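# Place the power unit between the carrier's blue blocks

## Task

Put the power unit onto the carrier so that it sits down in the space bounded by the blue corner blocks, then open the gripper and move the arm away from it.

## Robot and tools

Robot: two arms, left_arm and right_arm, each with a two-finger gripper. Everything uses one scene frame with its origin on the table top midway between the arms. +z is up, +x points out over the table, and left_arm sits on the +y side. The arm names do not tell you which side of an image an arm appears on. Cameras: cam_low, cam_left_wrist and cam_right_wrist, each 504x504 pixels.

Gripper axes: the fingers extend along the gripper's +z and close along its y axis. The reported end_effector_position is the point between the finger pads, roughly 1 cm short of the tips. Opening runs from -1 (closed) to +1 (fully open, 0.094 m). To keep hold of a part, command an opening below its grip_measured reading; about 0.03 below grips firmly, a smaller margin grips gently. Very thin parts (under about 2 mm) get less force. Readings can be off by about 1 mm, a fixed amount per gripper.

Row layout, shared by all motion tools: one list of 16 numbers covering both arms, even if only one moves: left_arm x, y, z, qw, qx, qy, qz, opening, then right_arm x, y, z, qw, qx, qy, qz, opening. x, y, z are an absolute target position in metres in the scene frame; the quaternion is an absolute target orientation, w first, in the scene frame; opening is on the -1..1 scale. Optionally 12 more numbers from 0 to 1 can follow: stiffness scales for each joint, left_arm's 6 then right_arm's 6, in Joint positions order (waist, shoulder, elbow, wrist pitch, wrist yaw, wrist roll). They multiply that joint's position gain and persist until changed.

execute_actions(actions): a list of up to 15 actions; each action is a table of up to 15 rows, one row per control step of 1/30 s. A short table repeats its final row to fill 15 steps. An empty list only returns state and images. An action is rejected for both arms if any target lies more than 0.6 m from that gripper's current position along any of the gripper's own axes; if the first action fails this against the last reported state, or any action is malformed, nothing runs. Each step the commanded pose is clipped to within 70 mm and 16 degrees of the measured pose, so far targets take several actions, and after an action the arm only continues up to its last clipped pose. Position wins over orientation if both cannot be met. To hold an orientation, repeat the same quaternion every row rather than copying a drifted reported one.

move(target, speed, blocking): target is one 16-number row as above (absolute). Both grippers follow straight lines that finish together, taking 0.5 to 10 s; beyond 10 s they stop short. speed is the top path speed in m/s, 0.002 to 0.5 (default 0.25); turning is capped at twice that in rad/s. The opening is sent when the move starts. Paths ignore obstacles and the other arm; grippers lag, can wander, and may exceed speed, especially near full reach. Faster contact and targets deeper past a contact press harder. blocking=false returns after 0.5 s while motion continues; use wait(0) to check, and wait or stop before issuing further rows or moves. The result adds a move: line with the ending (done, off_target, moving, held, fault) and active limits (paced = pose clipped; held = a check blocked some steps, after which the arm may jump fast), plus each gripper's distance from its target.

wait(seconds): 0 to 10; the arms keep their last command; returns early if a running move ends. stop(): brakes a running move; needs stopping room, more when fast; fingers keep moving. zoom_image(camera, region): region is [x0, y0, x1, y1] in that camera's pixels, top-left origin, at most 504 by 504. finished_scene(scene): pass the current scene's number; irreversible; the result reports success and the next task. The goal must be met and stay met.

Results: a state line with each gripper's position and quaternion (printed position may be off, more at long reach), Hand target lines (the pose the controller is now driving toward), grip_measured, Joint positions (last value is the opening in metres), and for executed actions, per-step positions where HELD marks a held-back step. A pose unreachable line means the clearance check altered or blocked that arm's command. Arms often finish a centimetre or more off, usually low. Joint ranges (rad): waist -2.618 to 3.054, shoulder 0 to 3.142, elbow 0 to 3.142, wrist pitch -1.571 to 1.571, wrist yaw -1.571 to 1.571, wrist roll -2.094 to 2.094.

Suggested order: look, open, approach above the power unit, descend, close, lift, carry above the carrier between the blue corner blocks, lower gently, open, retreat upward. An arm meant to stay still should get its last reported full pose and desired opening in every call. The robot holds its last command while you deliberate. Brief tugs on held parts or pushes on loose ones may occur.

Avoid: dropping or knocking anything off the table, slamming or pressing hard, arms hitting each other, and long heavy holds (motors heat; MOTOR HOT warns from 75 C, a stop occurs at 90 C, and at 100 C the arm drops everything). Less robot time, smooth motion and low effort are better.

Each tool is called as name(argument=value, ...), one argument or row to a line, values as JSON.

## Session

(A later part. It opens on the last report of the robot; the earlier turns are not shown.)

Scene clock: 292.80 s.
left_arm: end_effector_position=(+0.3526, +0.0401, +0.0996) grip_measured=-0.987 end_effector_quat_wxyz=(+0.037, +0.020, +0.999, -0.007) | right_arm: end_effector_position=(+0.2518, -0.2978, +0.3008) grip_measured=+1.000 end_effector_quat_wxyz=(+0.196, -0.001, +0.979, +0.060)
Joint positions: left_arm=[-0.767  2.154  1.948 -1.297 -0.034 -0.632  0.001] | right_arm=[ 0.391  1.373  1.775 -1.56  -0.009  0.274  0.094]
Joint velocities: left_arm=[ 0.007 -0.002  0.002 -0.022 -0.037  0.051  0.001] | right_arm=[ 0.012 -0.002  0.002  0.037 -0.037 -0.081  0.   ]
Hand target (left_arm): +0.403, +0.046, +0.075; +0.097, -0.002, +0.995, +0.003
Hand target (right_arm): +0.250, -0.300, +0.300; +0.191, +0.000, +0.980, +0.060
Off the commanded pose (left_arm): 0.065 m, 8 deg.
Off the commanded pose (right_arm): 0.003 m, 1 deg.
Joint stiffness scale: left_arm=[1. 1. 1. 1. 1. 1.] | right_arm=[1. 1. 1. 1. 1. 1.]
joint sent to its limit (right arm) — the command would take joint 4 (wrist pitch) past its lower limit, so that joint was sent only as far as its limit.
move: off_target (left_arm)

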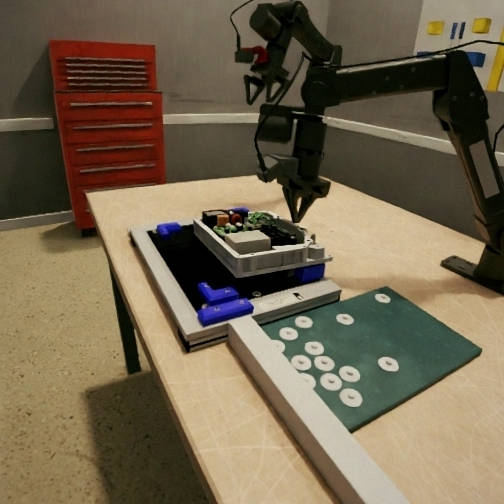

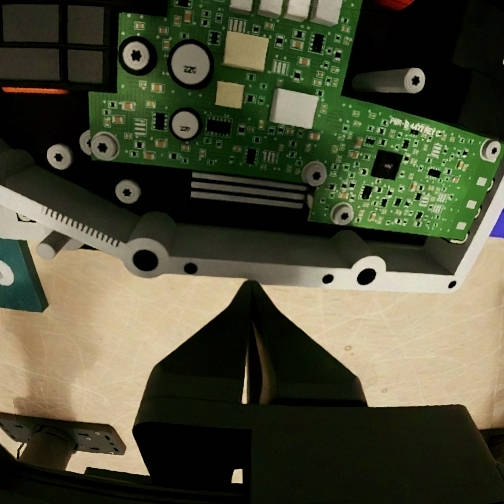

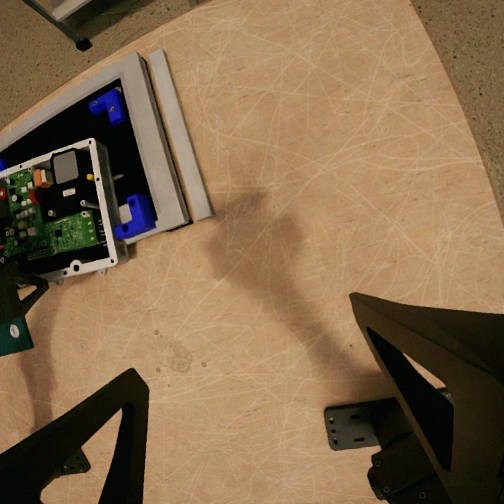

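move(
  target=[0.31,0.04,0.12,0.05,0,0.998,0,-1, 0.25,-0.3,0.3,0.19,0,0.98,0.06,1],
  speed=0.05,
)

move(
  target=[0.31,0.04,0.065,0.05,0,0.998,0,-1, 0.25,-0.3,0.3,0.19,0,0.98,0.06,1],
  speed=0.05,
)

move(
  target=[0.365,0.04,0.07,0.05,0,0.998,0,-1, 0.25,-0.3,0.3,0.19,0,0.98,0.06,1],
  speed=0.02,
)

Scene clock: 302.00 s.
left_arm: end_effector_position=(+0.3134, +0.0365, +0.1130) grip_measured=-0.987 end_effector_quat_wxyz=(+0.041, +0.001, +0.999, -0.004) | right_arm: end_effector_position=(+0.2518, -0.2978, +0.3008) grip_measured=+1.000 end_effector_quat_wxyz=(+0.196, -0.001, +0.979, +0.060)
Joint positions: left_arm=[-0.841  2.034  1.817 -1.289 -0.05  -0.744  0.001] | right_arm=[ 0.391  1.373  1.775 -1.56  -0.009  0.274  0.094]
Joint velocities: left_arm=[-0.002 -0.002  0.007 -0.066 -0.037 -0.037 -0.   ] | right_arm=[ 0.012 -0.017  0.017 -0.007 -0.007  0.066  0.   ]
Hand target (left_arm): +0.310, +0.040, +0.120; +0.049, -0.000, +0.999, -0.000
Hand target (right_arm): +0.250, -0.300, +0.300; +0.191, +0.000, +0.980, +0.060
Off the commanded pose (left_arm): 0.009 m, 1 deg.
Off the commanded pose (right_arm): 0.003 m, 1 deg.
Joint stiffness scale: left_arm=[1. 1. 1. 1. 1. 1.] | right_arm=[1. 1. 1. 1. 1. 1.]
joint sent to its limit (right arm) — the command would take joint 4 (wrist pitch) past its lower limit, so that joint was sent only as far as its limit.
move: done

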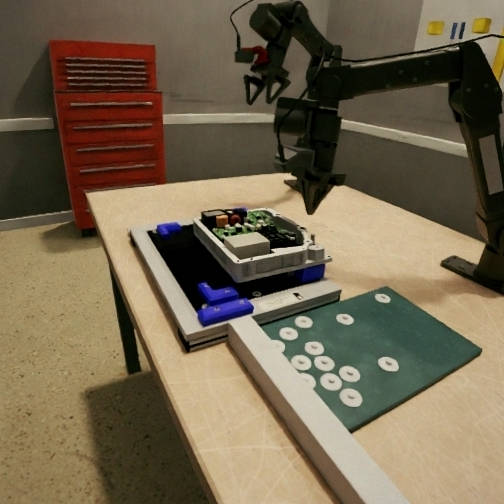

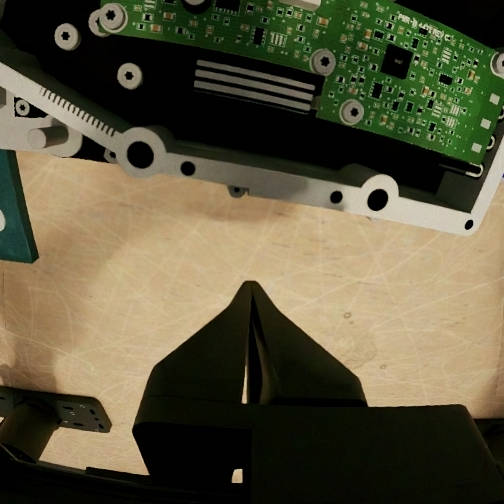

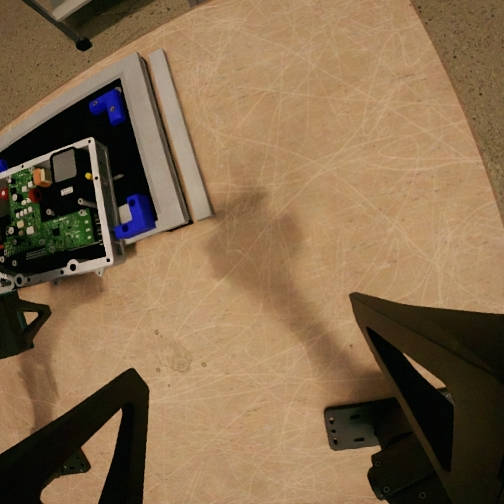

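Scene clock: 303.43 s.
left_arm: end_effector_position=(+0.3107, +0.0395, +0.0642) grip_measured=-0.987 end_effector_quat_wxyz=(+0.041, +0.000, +0.999, -0.002) | right_arm: end_effector_position=(+0.2518, -0.2978, +0.3008) grip_measured=+1.000 end_effector_quat_wxyz=(+0.196, -0.001, +0.979, +0.060)
Joint positions: left_arm=[-0.841  2.034  1.623 -1.097 -0.052 -0.746  0.001] | right_arm=[ 0.391  1.373  1.775 -1.56  -0.009  0.274  0.094]
Joint velocities: left_arm=[ 0.007  0.027 -0.007 -0.022 -0.037 -0.022 -0.   ] | right_arm=[-0.007 -0.017  0.002  0.037  0.051  0.007  0.   ]
Hand target (left_arm): +0.311, +0.039, +0.065; +0.050, +0.000, +0.999, -0.000
Hand target (right_arm): +0.250, -0.300, +0.300; +0.191, +0.000, +0.980, +0.060
Off the commanded pose (left_arm): 0.001 m, 1 deg.
Off the commanded pose (right_arm): 0.003 m, 1 deg.
Joint stiffness scale: left_arm=[1. 1. 1. 1. 1. 1.] | right_arm=[1. 1. 1. 1. 1. 1.]
joint sent to its limit (right arm) — the command would take joint 4 (wrist pitch) past its lower limit, so that joint was sent only as far as its limit.
move: done

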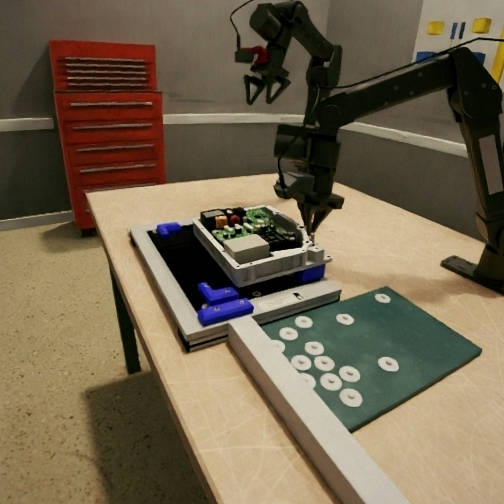

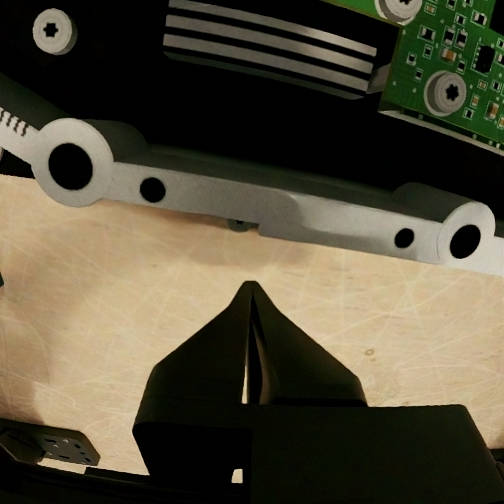

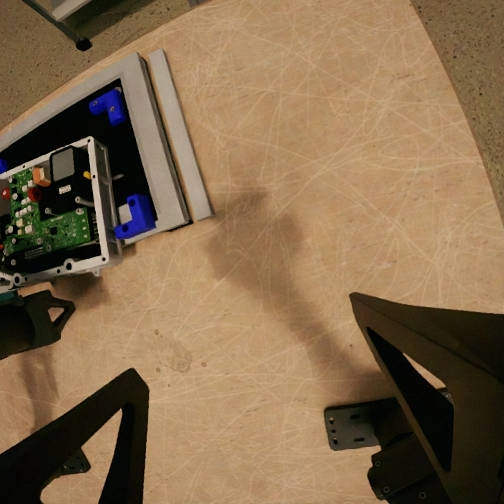

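Scene clock: 306.43 s.
left_arm: end_effector_position=(+0.3381, +0.0433, +0.0650) grip_measured=-0.987 end_effector_quat_wxyz=(+0.012, +0.010, +1.000, +0.011) | right_arm: end_effector_position=(+0.2518, -0.2978, +0.3008) grip_measured=+1.000 end_effector_quat_wxyz=(+0.196, -0.001, +0.979, +0.060)
Joint positions: left_arm=[-0.782  2.168  1.834 -1.232 -0.032 -0.67   0.001] | right_arm=[ 0.391  1.373  1.775 -1.56  -0.009  0.274  0.094]
Joint velocities: left_arm=[-0.002  0.002 -0.007 -0.095 -0.007 -0.037 -0.   ] | right_arm=[ 0.002  0.002 -0.012  0.081  0.081  0.007  0.   ]
Hand target (left_arm): +0.364, +0.042, +0.071; +0.051, -0.000, +0.999, +0.001
Hand target (right_arm): +0.250, -0.300, +0.300; +0.191, +0.000, +0.980, +0.060
Off the commanded pose (left_arm): 0.028 m, 5 deg.
Off the commanded pose (right_arm): 0.003 m, 1 deg.
Joint stiffness scale: left_arm=[1. 1. 1. 1. 1. 1.] | right_arm=[1. 1. 1. 1. 1. 1.]
joint sent to its limit (right arm) — the command would take joint 4 (wrist pitch) past its lower limit, so that joint was sent only as far as its limit.
move: off_target (left_arm)

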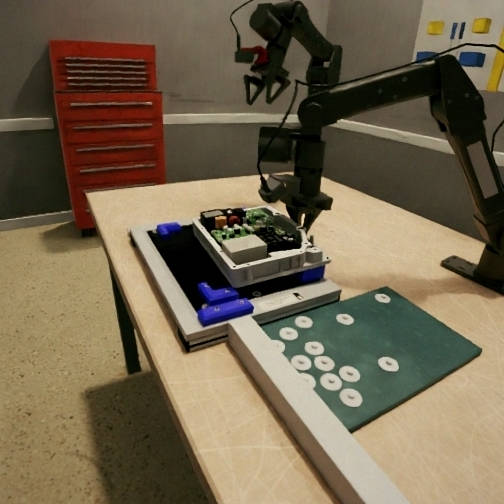

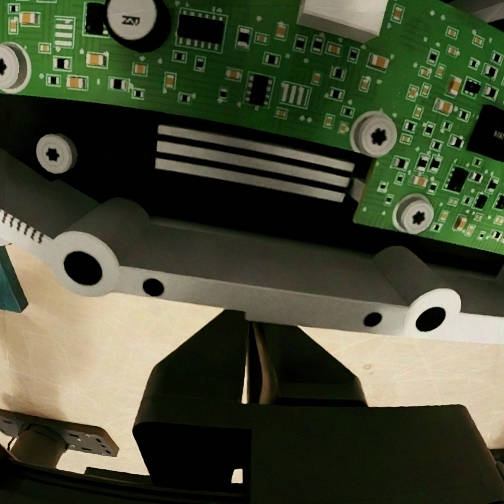

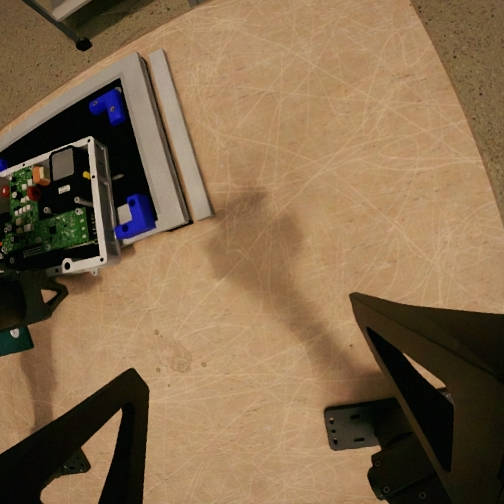

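Moving slightly; push more.

move(
  target=[0.41,0.04,0.068,0.03,0,0.999,0,-1, 0.25,-0.3,0.3,0.19,0,0.98,0.06,1],
  speed=0.02,
)

Scene clock: 313.60 s.
left_arm: end_effector_position=(+0.3769, +0.0479, +0.0663) grip_measured=-0.987 end_effector_quat_wxyz=(-0.022, +0.006, +1.000, +0.020) | right_arm: end_effector_position=(+0.2518, -0.2978, +0.3008) grip_measured=+1.000 end_effector_quat_wxyz=(+0.196, -0.001, +0.979, +0.060)
Joint positions: left_arm=[-0.709  2.385  2.202 -1.447 -0.007 -0.604  0.001] | right_arm=[ 0.391  1.373  1.775 -1.56  -0.009  0.274  0.094]
Joint velocities: left_arm=[ 0.007 -0.002 -0.012  0.007 -0.051 -0.022 -0.001] | right_arm=[-0.002 -0.007  0.017  0.007  0.007 -0.007  0.   ]
Hand target (left_arm): +0.408, +0.043, +0.071; +0.031, -0.001, +1.000, +0.001
Hand target (right_arm): +0.250, -0.300, +0.300; +0.191, +0.000, +0.980, +0.060
Off the commanded pose (left_arm): 0.034 m, 6 deg.
Off the commanded pose (right_arm): 0.003 m, 1 deg.
Joint stiffness scale: left_arm=[1. 1. 1. 1. 1. 1.] | right_arm=[1. 1. 1. 1. 1. 1.]
joint sent to its limit (right arm) — the command would take joint 4 (wrist pitch) past its lower limit, so that joint was sent only as far as its limit.
move: off_target (left_arm)

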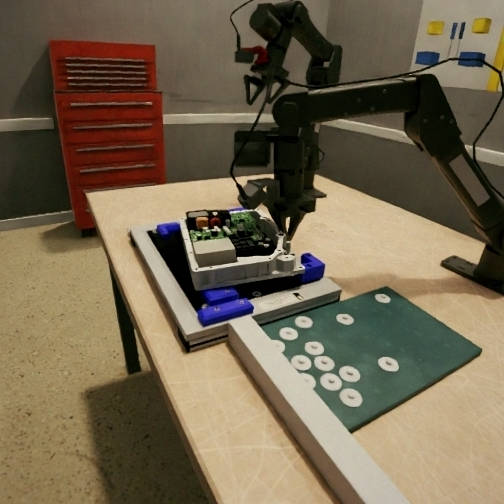

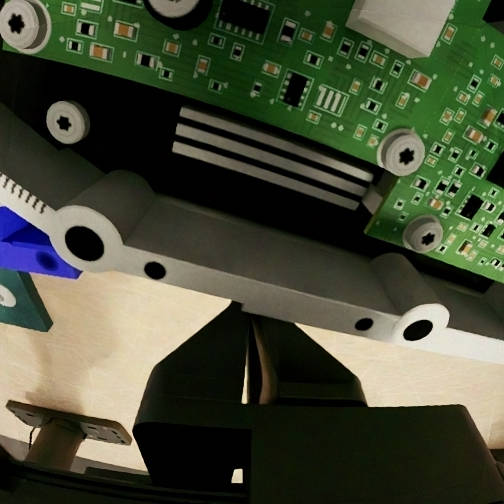

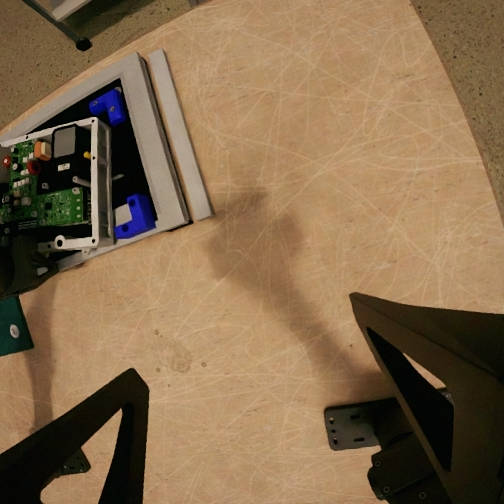

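move(
  target=[0.36,0.04,0.08,0.03,0,0.999,0,-1, 0.25,-0.3,0.3,0.19,0,0.98,0.06,1],
  speed=0.05,
)

move(
  target=[0.43,0.05,0.24,0.15,0,0.989,0,-1, 0.25,-0.3,0.3,0.19,0,0.98,0.06,1],
  speed=0.1,
)

Scene clock: 323.97 s.
left_arm: end_effector_position=(+0.3599, +0.0415, +0.0711) grip_measured=-0.987 end_effector_quat_wxyz=(+0.013, -0.000, +1.000, +0.003) | right_arm: end_effector_position=(+0.2518, -0.2978, +0.3008) grip_measured=+1.000 end_effector_quat_wxyz=(+0.196, -0.001, +0.979, +0.060)
Joint positions: left_arm=[-0.749  2.235  1.967 -1.286 -0.02  -0.656  0.001] | right_arm=[ 0.391  1.373  1.775 -1.56  -0.009  0.274  0.094]
Joint velocities: left_arm=[ 0.002  0.007 -0.012  0.022  0.037  0.022  0.   ] | right_arm=[ 0.002 -0.027 -0.007 -0.081  0.037 -0.007  0.   ]
Hand target (left_arm): +0.360, +0.040, +0.080; +0.029, +0.000, +1.000, -0.000
Hand target (right_arm): +0.250, -0.300, +0.300; +0.191, +0.000, +0.980, +0.060
Off the commanded pose (left_arm): 0.009 m, 2 deg.
Off the commanded pose (right_arm): 0.003 m, 1 deg.
Joint stiffness scale: left_arm=[1. 1. 1. 1. 1. 1.] | right_arm=[1. 1. 1. 1. 1. 1.]
joint sent to its limit (right arm) — the command would take joint 4 (wrist pitch) past its lower limit, so that joint was sent only as far as its limit.
move: done

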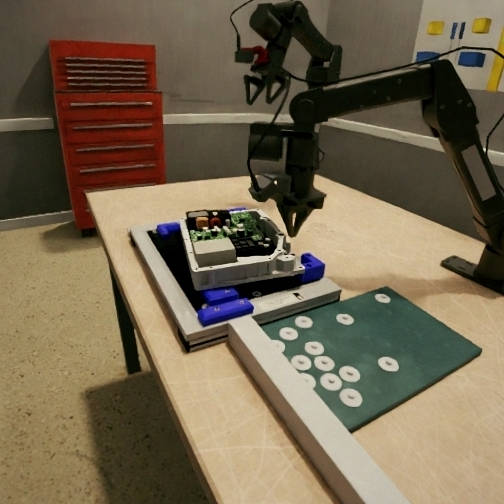

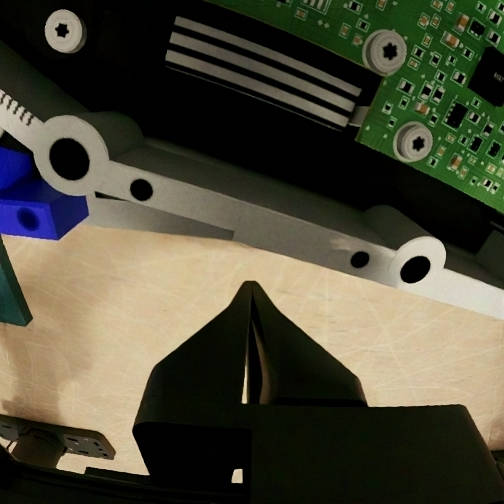

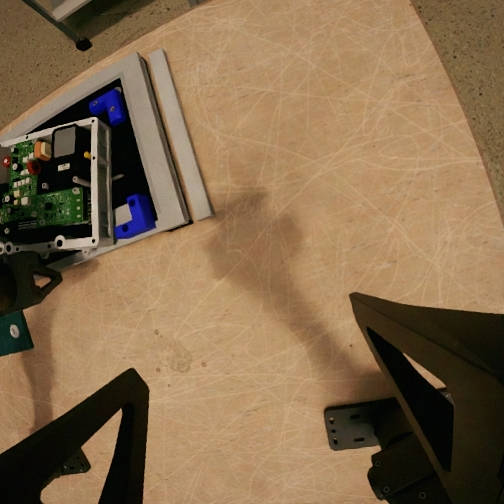

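Scene clock: 326.17 s.
left_arm: end_effector_position=(+0.4230, +0.0463, +0.2264) grip_measured=-0.987 end_effector_quat_wxyz=(+0.186, +0.009, +0.982, -0.034) | right_arm: end_effector_position=(+0.2518, -0.2978, +0.3008) grip_measured=+1.000 end_effector_quat_wxyz=(+0.196, -0.001, +0.979, +0.060)
Joint positions: left_arm=[-0.711  2.287  2.637 -1.57  -0.155 -0.573  0.001] | right_arm=[ 0.391  1.373  1.775 -1.56  -0.009  0.274  0.094]
Joint velocities: left_arm=[-0.027 -0.007  0.007  0.037 -0.007 -0.037  0.001] | right_arm=[-0.002 -0.017 -0.017  0.037  0.037  0.007  0.   ]
Hand target (left_arm): +0.427, +0.053, +0.240; +0.204, +0.005, +0.978, -0.034
Hand target (right_arm): +0.250, -0.300, +0.300; +0.191, +0.000, +0.980, +0.060
Off the commanded pose (left_arm): 0.016 m, 6 deg.
Off the commanded pose (right_arm): 0.003 m, 1 deg.
Joint stiffness scale: left_arm=[1. 1. 1. 1. 1. 1.] | right_arm=[1. 1. 1. 1. 1. 1.]
joint sent to its limit (left arm) — the command would take joint 4 (wrist pitch) past its lower limit, so that joint was sent only as far as its limit.
joint sent to its limit (right arm) — the command would take joint 4 (wrist pitch) past its lower limit, so that joint was sent only as far as its limit.
move: off_target (left_arm)

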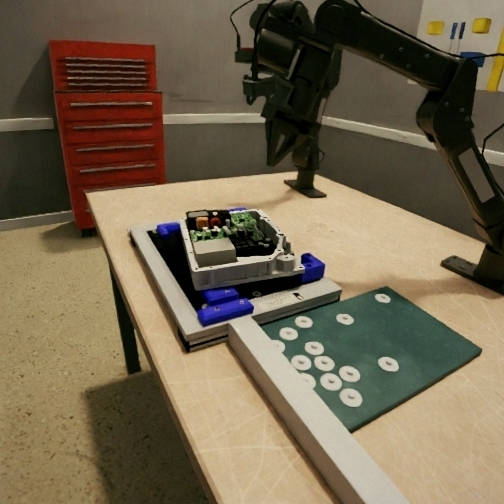

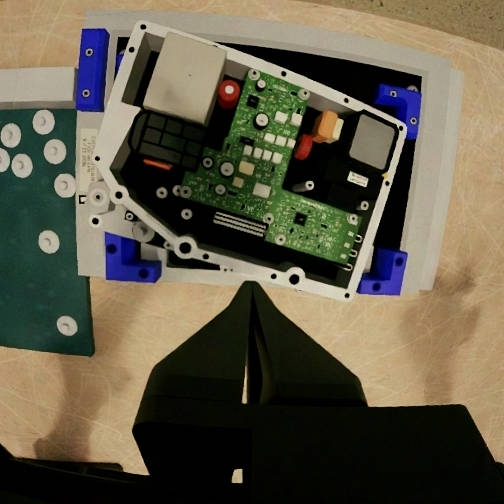

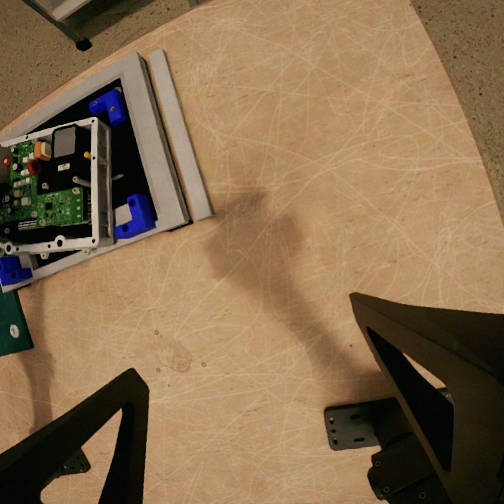

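move(
  target=[0.32,-0.03,0.12,0.03,0,0.999,0,-1, 0.25,-0.35,0.3,0.19,0,0.98,0.06,1],
  speed=0.1,
)

move(
  target=[0.32,-0.03,0.068,0.03,0,0.999,0,-1, 0.25,-0.35,0.3,0.19,0,0.98,0.06,1],
  speed=0.05,
)

move(
  target=[0.42,-0.035,0.07,0.03,0,0.999,0,-1, 0.25,-0.35,0.3,0.19,0,0.98,0.06,1],
  speed=0.02,
)

Scene clock: 346.00 s.
left_arm: end_effector_position=(+0.3242, -0.0304, +0.1235) grip_measured=-0.987 end_effector_quat_wxyz=(+0.030, +0.001, +1.000, -0.001) | right_arm: end_effector_position=(+0.2567, -0.3487, +0.2992) grip_measured=+1.000 end_effector_quat_wxyz=(+0.200, +0.001, +0.978, +0.057)
Joint positions: left_arm=[-0.929  2.357  2.383 -1.555 -0.044 -0.834  0.001] | right_arm=[ 0.137  1.355  1.752 -1.56  -0.103  0.044  0.094]
Joint velocities: left_arm=[ 0.012 -0.017  0.007 -0.022  0.022 -0.051 -0.001] | right_arm=[-0.002  0.017  0.012 -0.037 -0.051 -0.037  0.   ]
Hand target (left_arm): +0.322, -0.033, +0.120; +0.028, -0.001, +1.000, -0.000
Hand target (right_arm): +0.250, -0.350, +0.300; +0.200, +0.001, +0.978, +0.060
Off the commanded pose (left_arm): 0.005 m, 0 deg.
Off the commanded pose (right_arm): 0.007 m, 1 deg.
Joint stiffness scale: left_arm=[1. 1. 1. 1. 1. 1.] | right_arm=[1. 1. 1. 1. 1. 1.]
joint sent to its limit (right arm) — the command would take joint 4 (wrist pitch) past its lower limit, so that joint was sent only as far as its limit.
move: done

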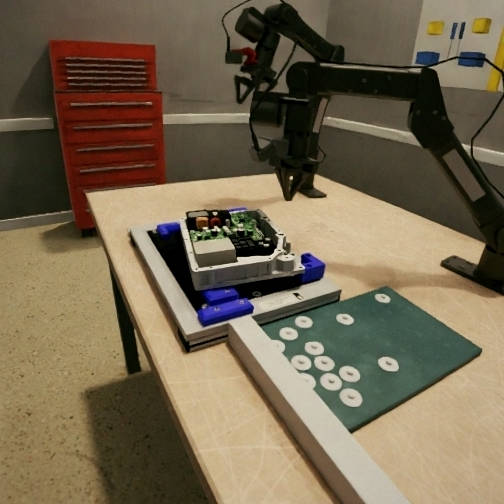

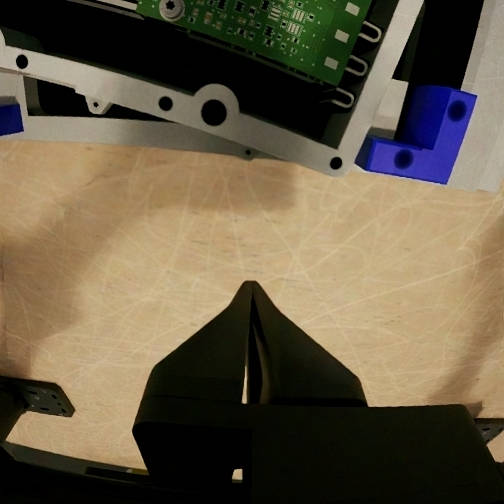

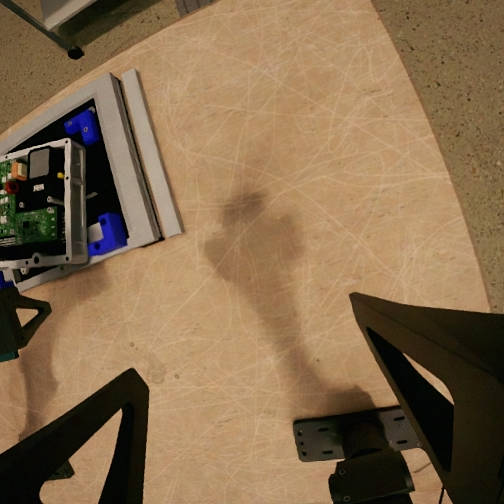

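Scene clock: 347.63 s.
left_arm: end_effector_position=(+0.3218, -0.0277, +0.0571) grip_measured=-0.987 end_effector_quat_wxyz=(+0.019, +0.001, +1.000, +0.012) | right_arm: end_effector_position=(+0.2567, -0.3484, +0.2992) grip_measured=+1.000 end_effector_quat_wxyz=(+0.200, -0.000, +0.978, +0.057)
Joint positions: left_arm=[-0.929  2.336  2.08  -1.308 -0.044 -0.835  0.001] | right_arm=[ 0.137  1.355  1.752 -1.56  -0.104  0.041  0.094]
Joint velocities: left_arm=[-0.007 -0.002 -0.017  0.066  0.007  0.007 -0.   ] | right_arm=[-0.007 -0.007 -0.012 -0.007 -0.095  0.007  0.   ]
Hand target (left_arm): +0.321, -0.031, +0.068; +0.030, +0.000, +1.000, +0.000
Hand target (right_arm): +0.250, -0.350, +0.300; +0.200, +0.000, +0.978, +0.060
Off the commanded pose (left_arm): 0.011 m, 2 deg.
Off the commanded pose (right_arm): 0.007 m, 1 deg.
Joint stiffness scale: left_arm=[1. 1. 1. 1. 1. 1.] | right_arm=[1. 1. 1. 1. 1. 1.]
joint sent to its limit (right arm) — the command would take joint 4 (wrist pitch) past its lower limit, so that joint was sent only as far as its limit.
move: off_target (left_arm)

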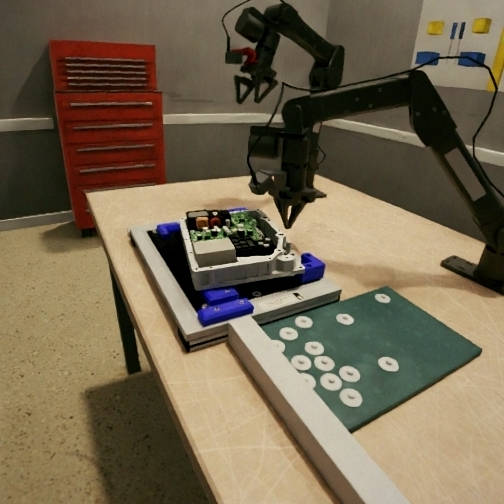

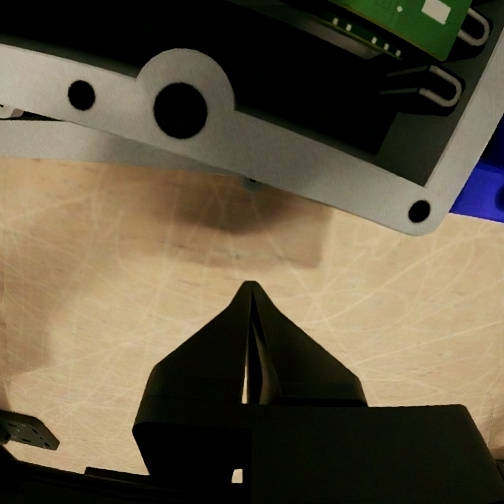

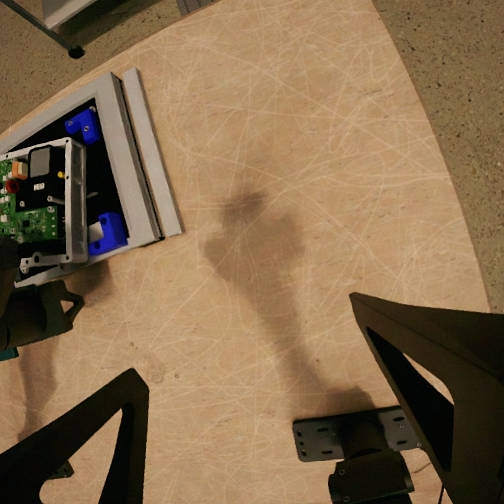

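Scene clock: 352.83 s.
left_arm: end_effector_position=(+0.3859, -0.0568, +0.0685) grip_measured=-0.987 end_effector_quat_wxyz=(+0.024, +0.021, +0.998, -0.051) | right_arm: end_effector_position=(+0.2567, -0.3484, +0.2992) grip_measured=+1.000 end_effector_quat_wxyz=(+0.200, -0.000, +0.978, +0.057)
Joint positions: left_arm=[-0.845  2.711  2.821 -1.576  0.044 -0.713  0.001] | right_arm=[ 0.137  1.355  1.752 -1.56  -0.104  0.041  0.094]
Joint velocities: left_arm=[-0.002  0.002  0.007  0.022 -0.007 -0.007 -0.   ] | right_arm=[-0.007 -0.022  0.002  0.037  0.095 -0.022  0.   ]
Hand target (left_arm): +0.417, -0.031, +0.071; +0.062, -0.001, +0.998, -0.029
Hand target (right_arm): +0.250, -0.350, +0.300; +0.200, +0.001, +0.978, +0.060
Off the commanded pose (left_arm): 0.040 m, 6 deg.
Off the commanded pose (right_arm): 0.007 m, 1 deg.
Joint stiffness scale: left_arm=[1. 1. 1. 1. 1. 1.] | right_arm=[1. 1. 1. 1. 1. 1.]
joint sent to its limit (left arm) — the command would take joint 4 (wrist pitch) past its lower limit, so that joint was sent only as far as its limit.
joint sent to its limit (right arm) — the command would take joint 4 (wrist pitch) past its lower limit, so that joint was sent only as far as its limit.
move: off_target (left_arm)

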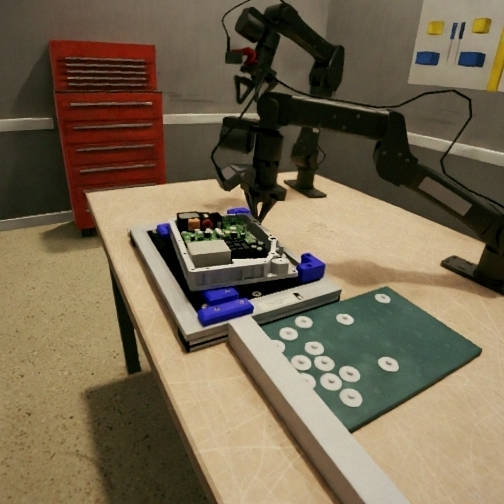

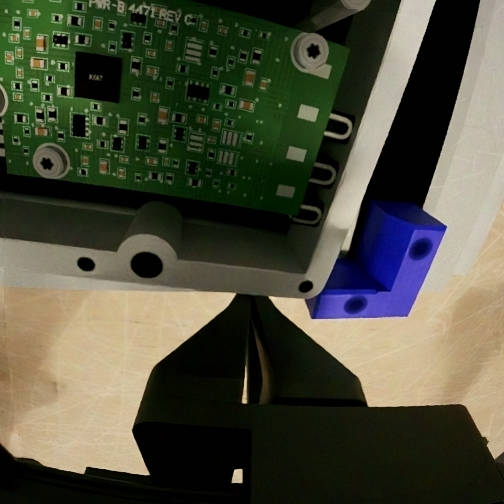

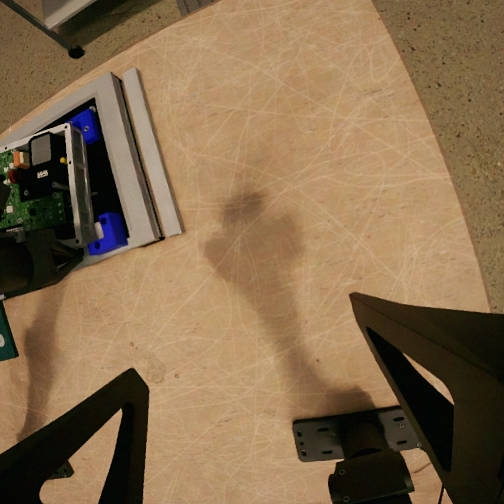

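move(
  target=[0.37,-0.05,0.09,0.03,0,0.999,0,-1, 0.25,-0.35,0.3,0.2,0,0.98,0.06,1],
  speed=0.05,
)

move(
  target=[0.43,0.05,0.24,0.15,0,0.989,0,-1, 0.25,-0.35,0.3,0.2,0,0.98,0.06,1],
  speed=0.1,
)

Scene clock: 361.03 s.
left_arm: end_effector_position=(+0.3719, -0.0501, +0.0780) grip_measured=-0.987 end_effector_quat_wxyz=(+0.034, +0.001, +0.999, -0.017) | right_arm: end_effector_position=(+0.2567, -0.3484, +0.2992) grip_measured=+1.000 end_effector_quat_wxyz=(+0.200, -0.001, +0.978, +0.057)
Joint positions: left_arm=[-0.879  2.633  2.71  -1.576 -0.024 -0.784  0.001] | right_arm=[ 0.137  1.355  1.752 -1.56  -0.104  0.04   0.094]
Joint velocities: left_arm=[-0.007  0.012 -0.002 -0.022  0.022 -0.037 -0.001] | right_arm=[ 0.012 -0.007 -0.007 -0.007 -0.022  0.022  0.   ]
Hand target (left_arm): +0.370, -0.050, +0.089; +0.046, +0.000, +0.999, -0.016
Hand target (right_arm): +0.250, -0.350, +0.300; +0.200, +0.000, +0.978, +0.060
Off the commanded pose (left_arm): 0.012 m, 2 deg.
Off the commanded pose (right_arm): 0.007 m, 0 deg.
Joint stiffness scale: left_arm=[1. 1. 1. 1. 1. 1.] | right_arm=[1. 1. 1. 1. 1. 1.]
joint sent to its limit (left arm) — the command would take joint 4 (wrist pitch) past its lower limit, so that joint was sent only as far as its limit.
joint sent to its limit (right arm) — the command would take joint 4 (wrist pitch) past its lower limit, so that joint was sent only as far as its limit.
move: off_target (left_arm)

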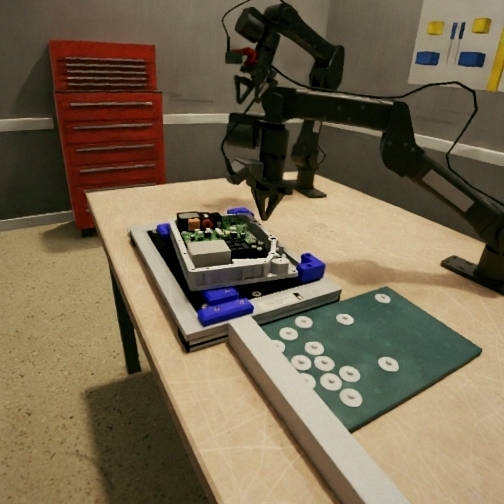

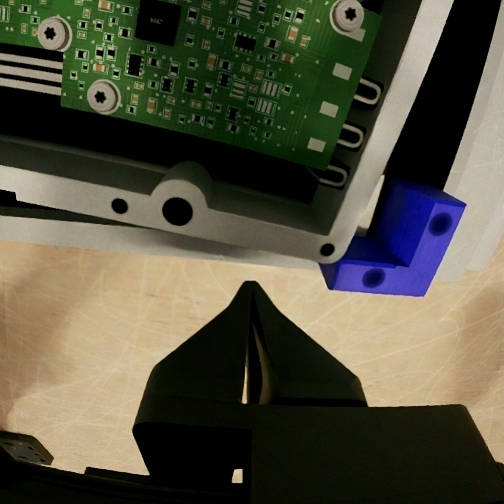

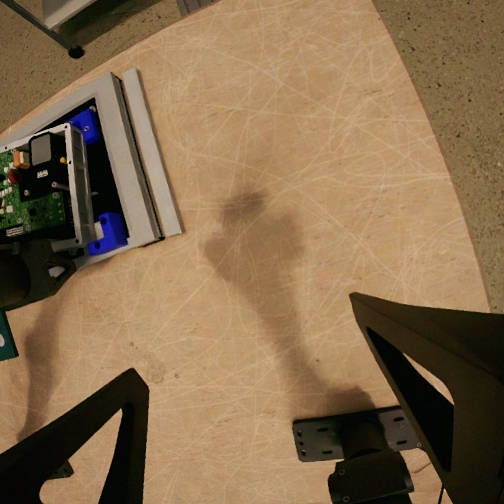

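Scene clock: 363.37 s.
left_arm: end_effector_position=(+0.4236, +0.0466, +0.2201) grip_measured=-0.987 end_effector_quat_wxyz=(+0.180, +0.007, +0.983, -0.028) | right_arm: end_effector_position=(+0.2567, -0.3484, +0.2992) grip_measured=+1.000 end_effector_quat_wxyz=(+0.200, -0.001, +0.978, +0.057)
Joint positions: left_arm=[-0.711  2.301  2.638 -1.575 -0.158 -0.577  0.001] | right_arm=[ 0.137  1.355  1.752 -1.56  -0.104  0.04   0.094]
Joint velocities: left_arm=[ 0.002  0.017 -0.012 -0.007 -0.007  0.022  0.   ] | right_arm=[-0.022 -0.012  0.007 -0.007 -0.081 -0.007  0.   ]
Hand target (left_arm): +0.426, +0.052, +0.239; +0.204, +0.005, +0.978, -0.033
Hand target (right_arm): +0.250, -0.350, +0.300; +0.200, +0.000, +0.978, +0.060
Off the commanded pose (left_arm): 0.021 m, 5 deg.
Off the commanded pose (right_arm): 0.007 m, 0 deg.
Joint stiffness scale: left_arm=[1. 1. 1. 1. 1. 1.] | right_arm=[1. 1. 1. 1. 1. 1.]
joint sent to its limit (left arm) — the command would take joint 4 (wrist pitch) past its lower limit, so that joint was sent only as far as its limit.
joint sent to its limit (right arm) — the command would take joint 4 (wrist pitch) past its lower limit, so that joint was sent only as far as its limit.
move: off_target (left_arm)

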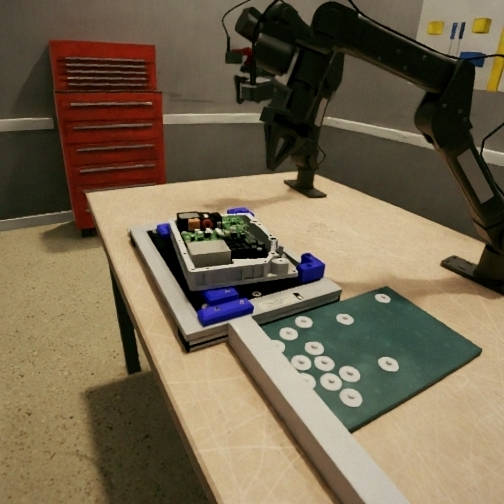

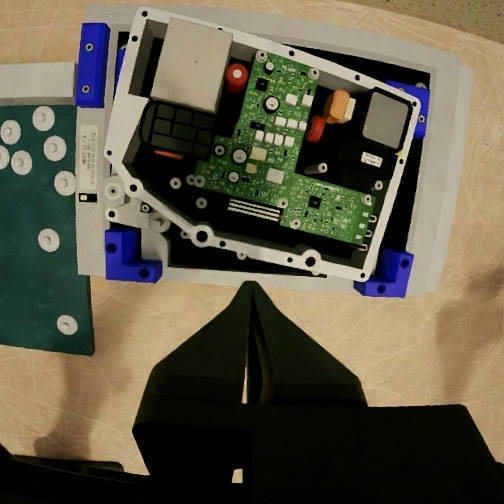

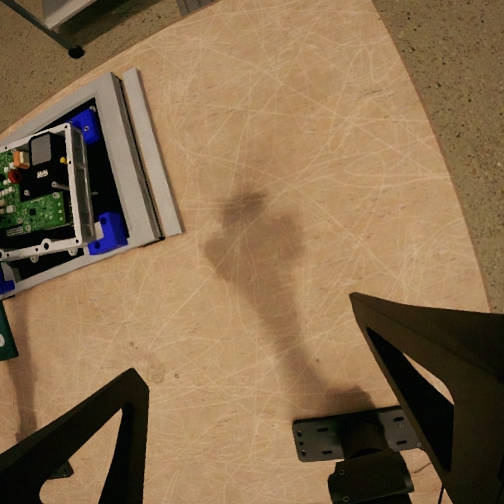

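move(
  target=[0.44,0.09,0.13,0.08,0,0.997,0,-1, 0.25,-0.35,0.3,0.2,0,0.98,0.06,1],
  speed=0.1,
)

move(
  target=[0.44,0.09,0.08,0.08,0,0.997,0,-1, 0.25,-0.35,0.3,0.2,0,0.98,0.06,1],
  speed=0.03,
)

Scene clock: 377.87 s.
left_arm: end_effector_position=(+0.4382, +0.0884, +0.1311) grip_measured=-0.987 end_effector_quat_wxyz=(+0.079, -0.002, +0.997, +0.004) | right_arm: end_effector_position=(+0.2567, -0.3484, +0.2992) grip_measured=+1.000 end_effector_quat_wxyz=(+0.200, -0.001, +0.978, +0.057)
Joint positions: left_arm=[-0.594  2.348  2.388 -1.477 -0.082 -0.499  0.001] | right_arm=[ 0.137  1.355  1.752 -1.56  -0.104  0.04   0.094]
Joint velocities: left_arm=[-0.007 -0.007 -0.007  0.022  0.022  0.022 -0.   ] | right_arm=[-0.017  0.002 -0.002 -0.007 -0.022  0.007  0.   ]
Hand target (left_arm): +0.441, +0.089, +0.130; +0.081, -0.001, +0.997, +0.001
Hand target (right_arm): +0.250, -0.350, +0.300; +0.200, +0.000, +0.978, +0.060
Off the commanded pose (left_arm): 0.003 m, 0 deg.
Off the commanded pose (right_arm): 0.007 m, 0 deg.
Joint stiffness scale: left_arm=[1. 1. 1. 1. 1. 1.] | right_arm=[1. 1. 1. 1. 1. 1.]
joint sent to its limit (right arm) — the command would take joint 4 (wrist pitch) past its lower limit, so that joint was sent only as far as its limit.
move: done

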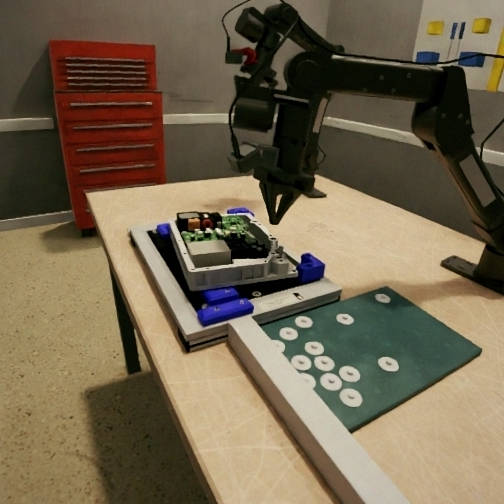

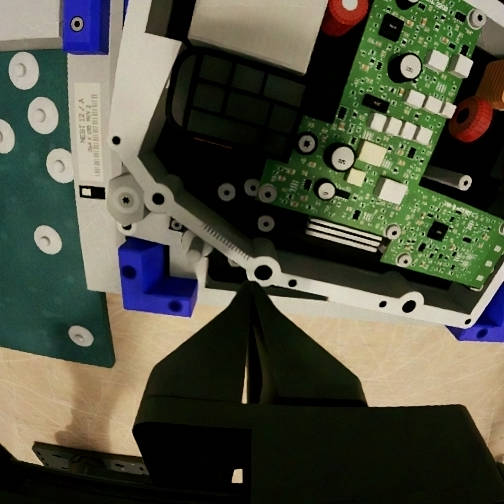

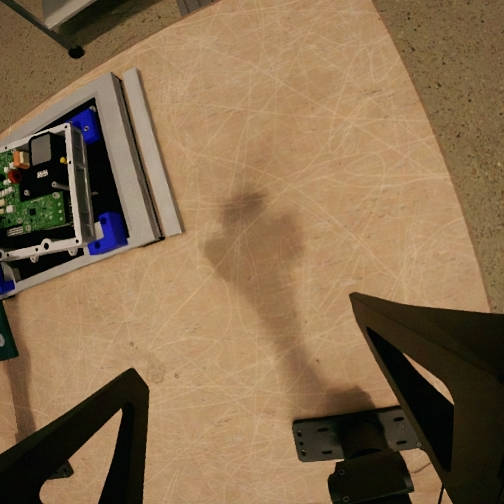

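Scene clock: 379.80 s.
left_arm: end_effector_position=(+0.4354, +0.0898, +0.0947) grip_measured=-0.987 end_effector_quat_wxyz=(+0.079, +0.000, +0.997, +0.004) | right_arm: end_effector_position=(+0.2567, -0.3484, +0.2992) grip_measured=+1.000 end_effector_quat_wxyz=(+0.200, -0.001, +0.978, +0.057)
Joint positions: left_arm=[-0.594  2.285  2.133 -1.284 -0.082 -0.495  0.001] | right_arm=[ 0.137  1.355  1.752 -1.56  -0.104  0.04   0.094]
Joint velocities: left_arm=[ 0.002 -0.012 -0.012 -0.037  0.037 -0.022  0.001] | right_arm=[ 0.007 -0.007 -0.007  0.022 -0.037 -0.022  0.   ]
Hand target (left_arm): +0.440, +0.090, +0.080; +0.079, -0.000, +0.997, +0.001
Hand target (right_arm): +0.250, -0.350, +0.300; +0.200, +0.000, +0.978, +0.060
Off the commanded pose (left_arm): 0.015 m, 0 deg.
Off the commanded pose (right_arm): 0.007 m, 0 deg.
Joint stiffness scale: left_arm=[1. 1. 1. 1. 1. 1.] | right_arm=[1. 1. 1. 1. 1. 1.]
joint sent to its limit (right arm) — the command would take joint 4 (wrist pitch) past its lower limit, so that joint was sent only as far as its limit.
move: off_target (left_arm)

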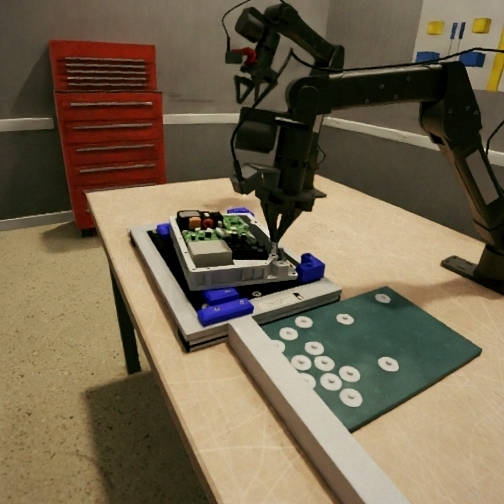

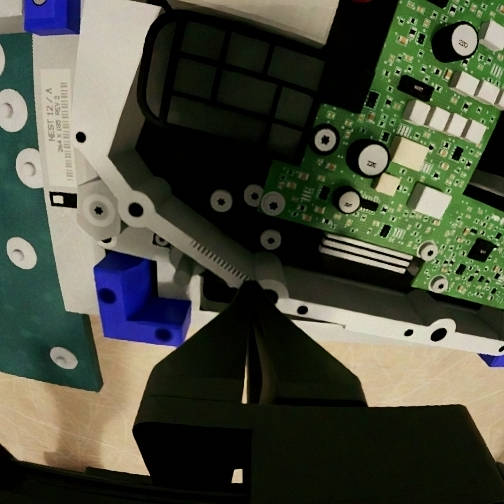

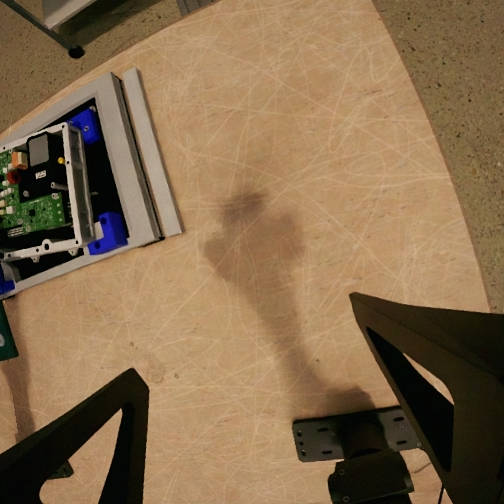

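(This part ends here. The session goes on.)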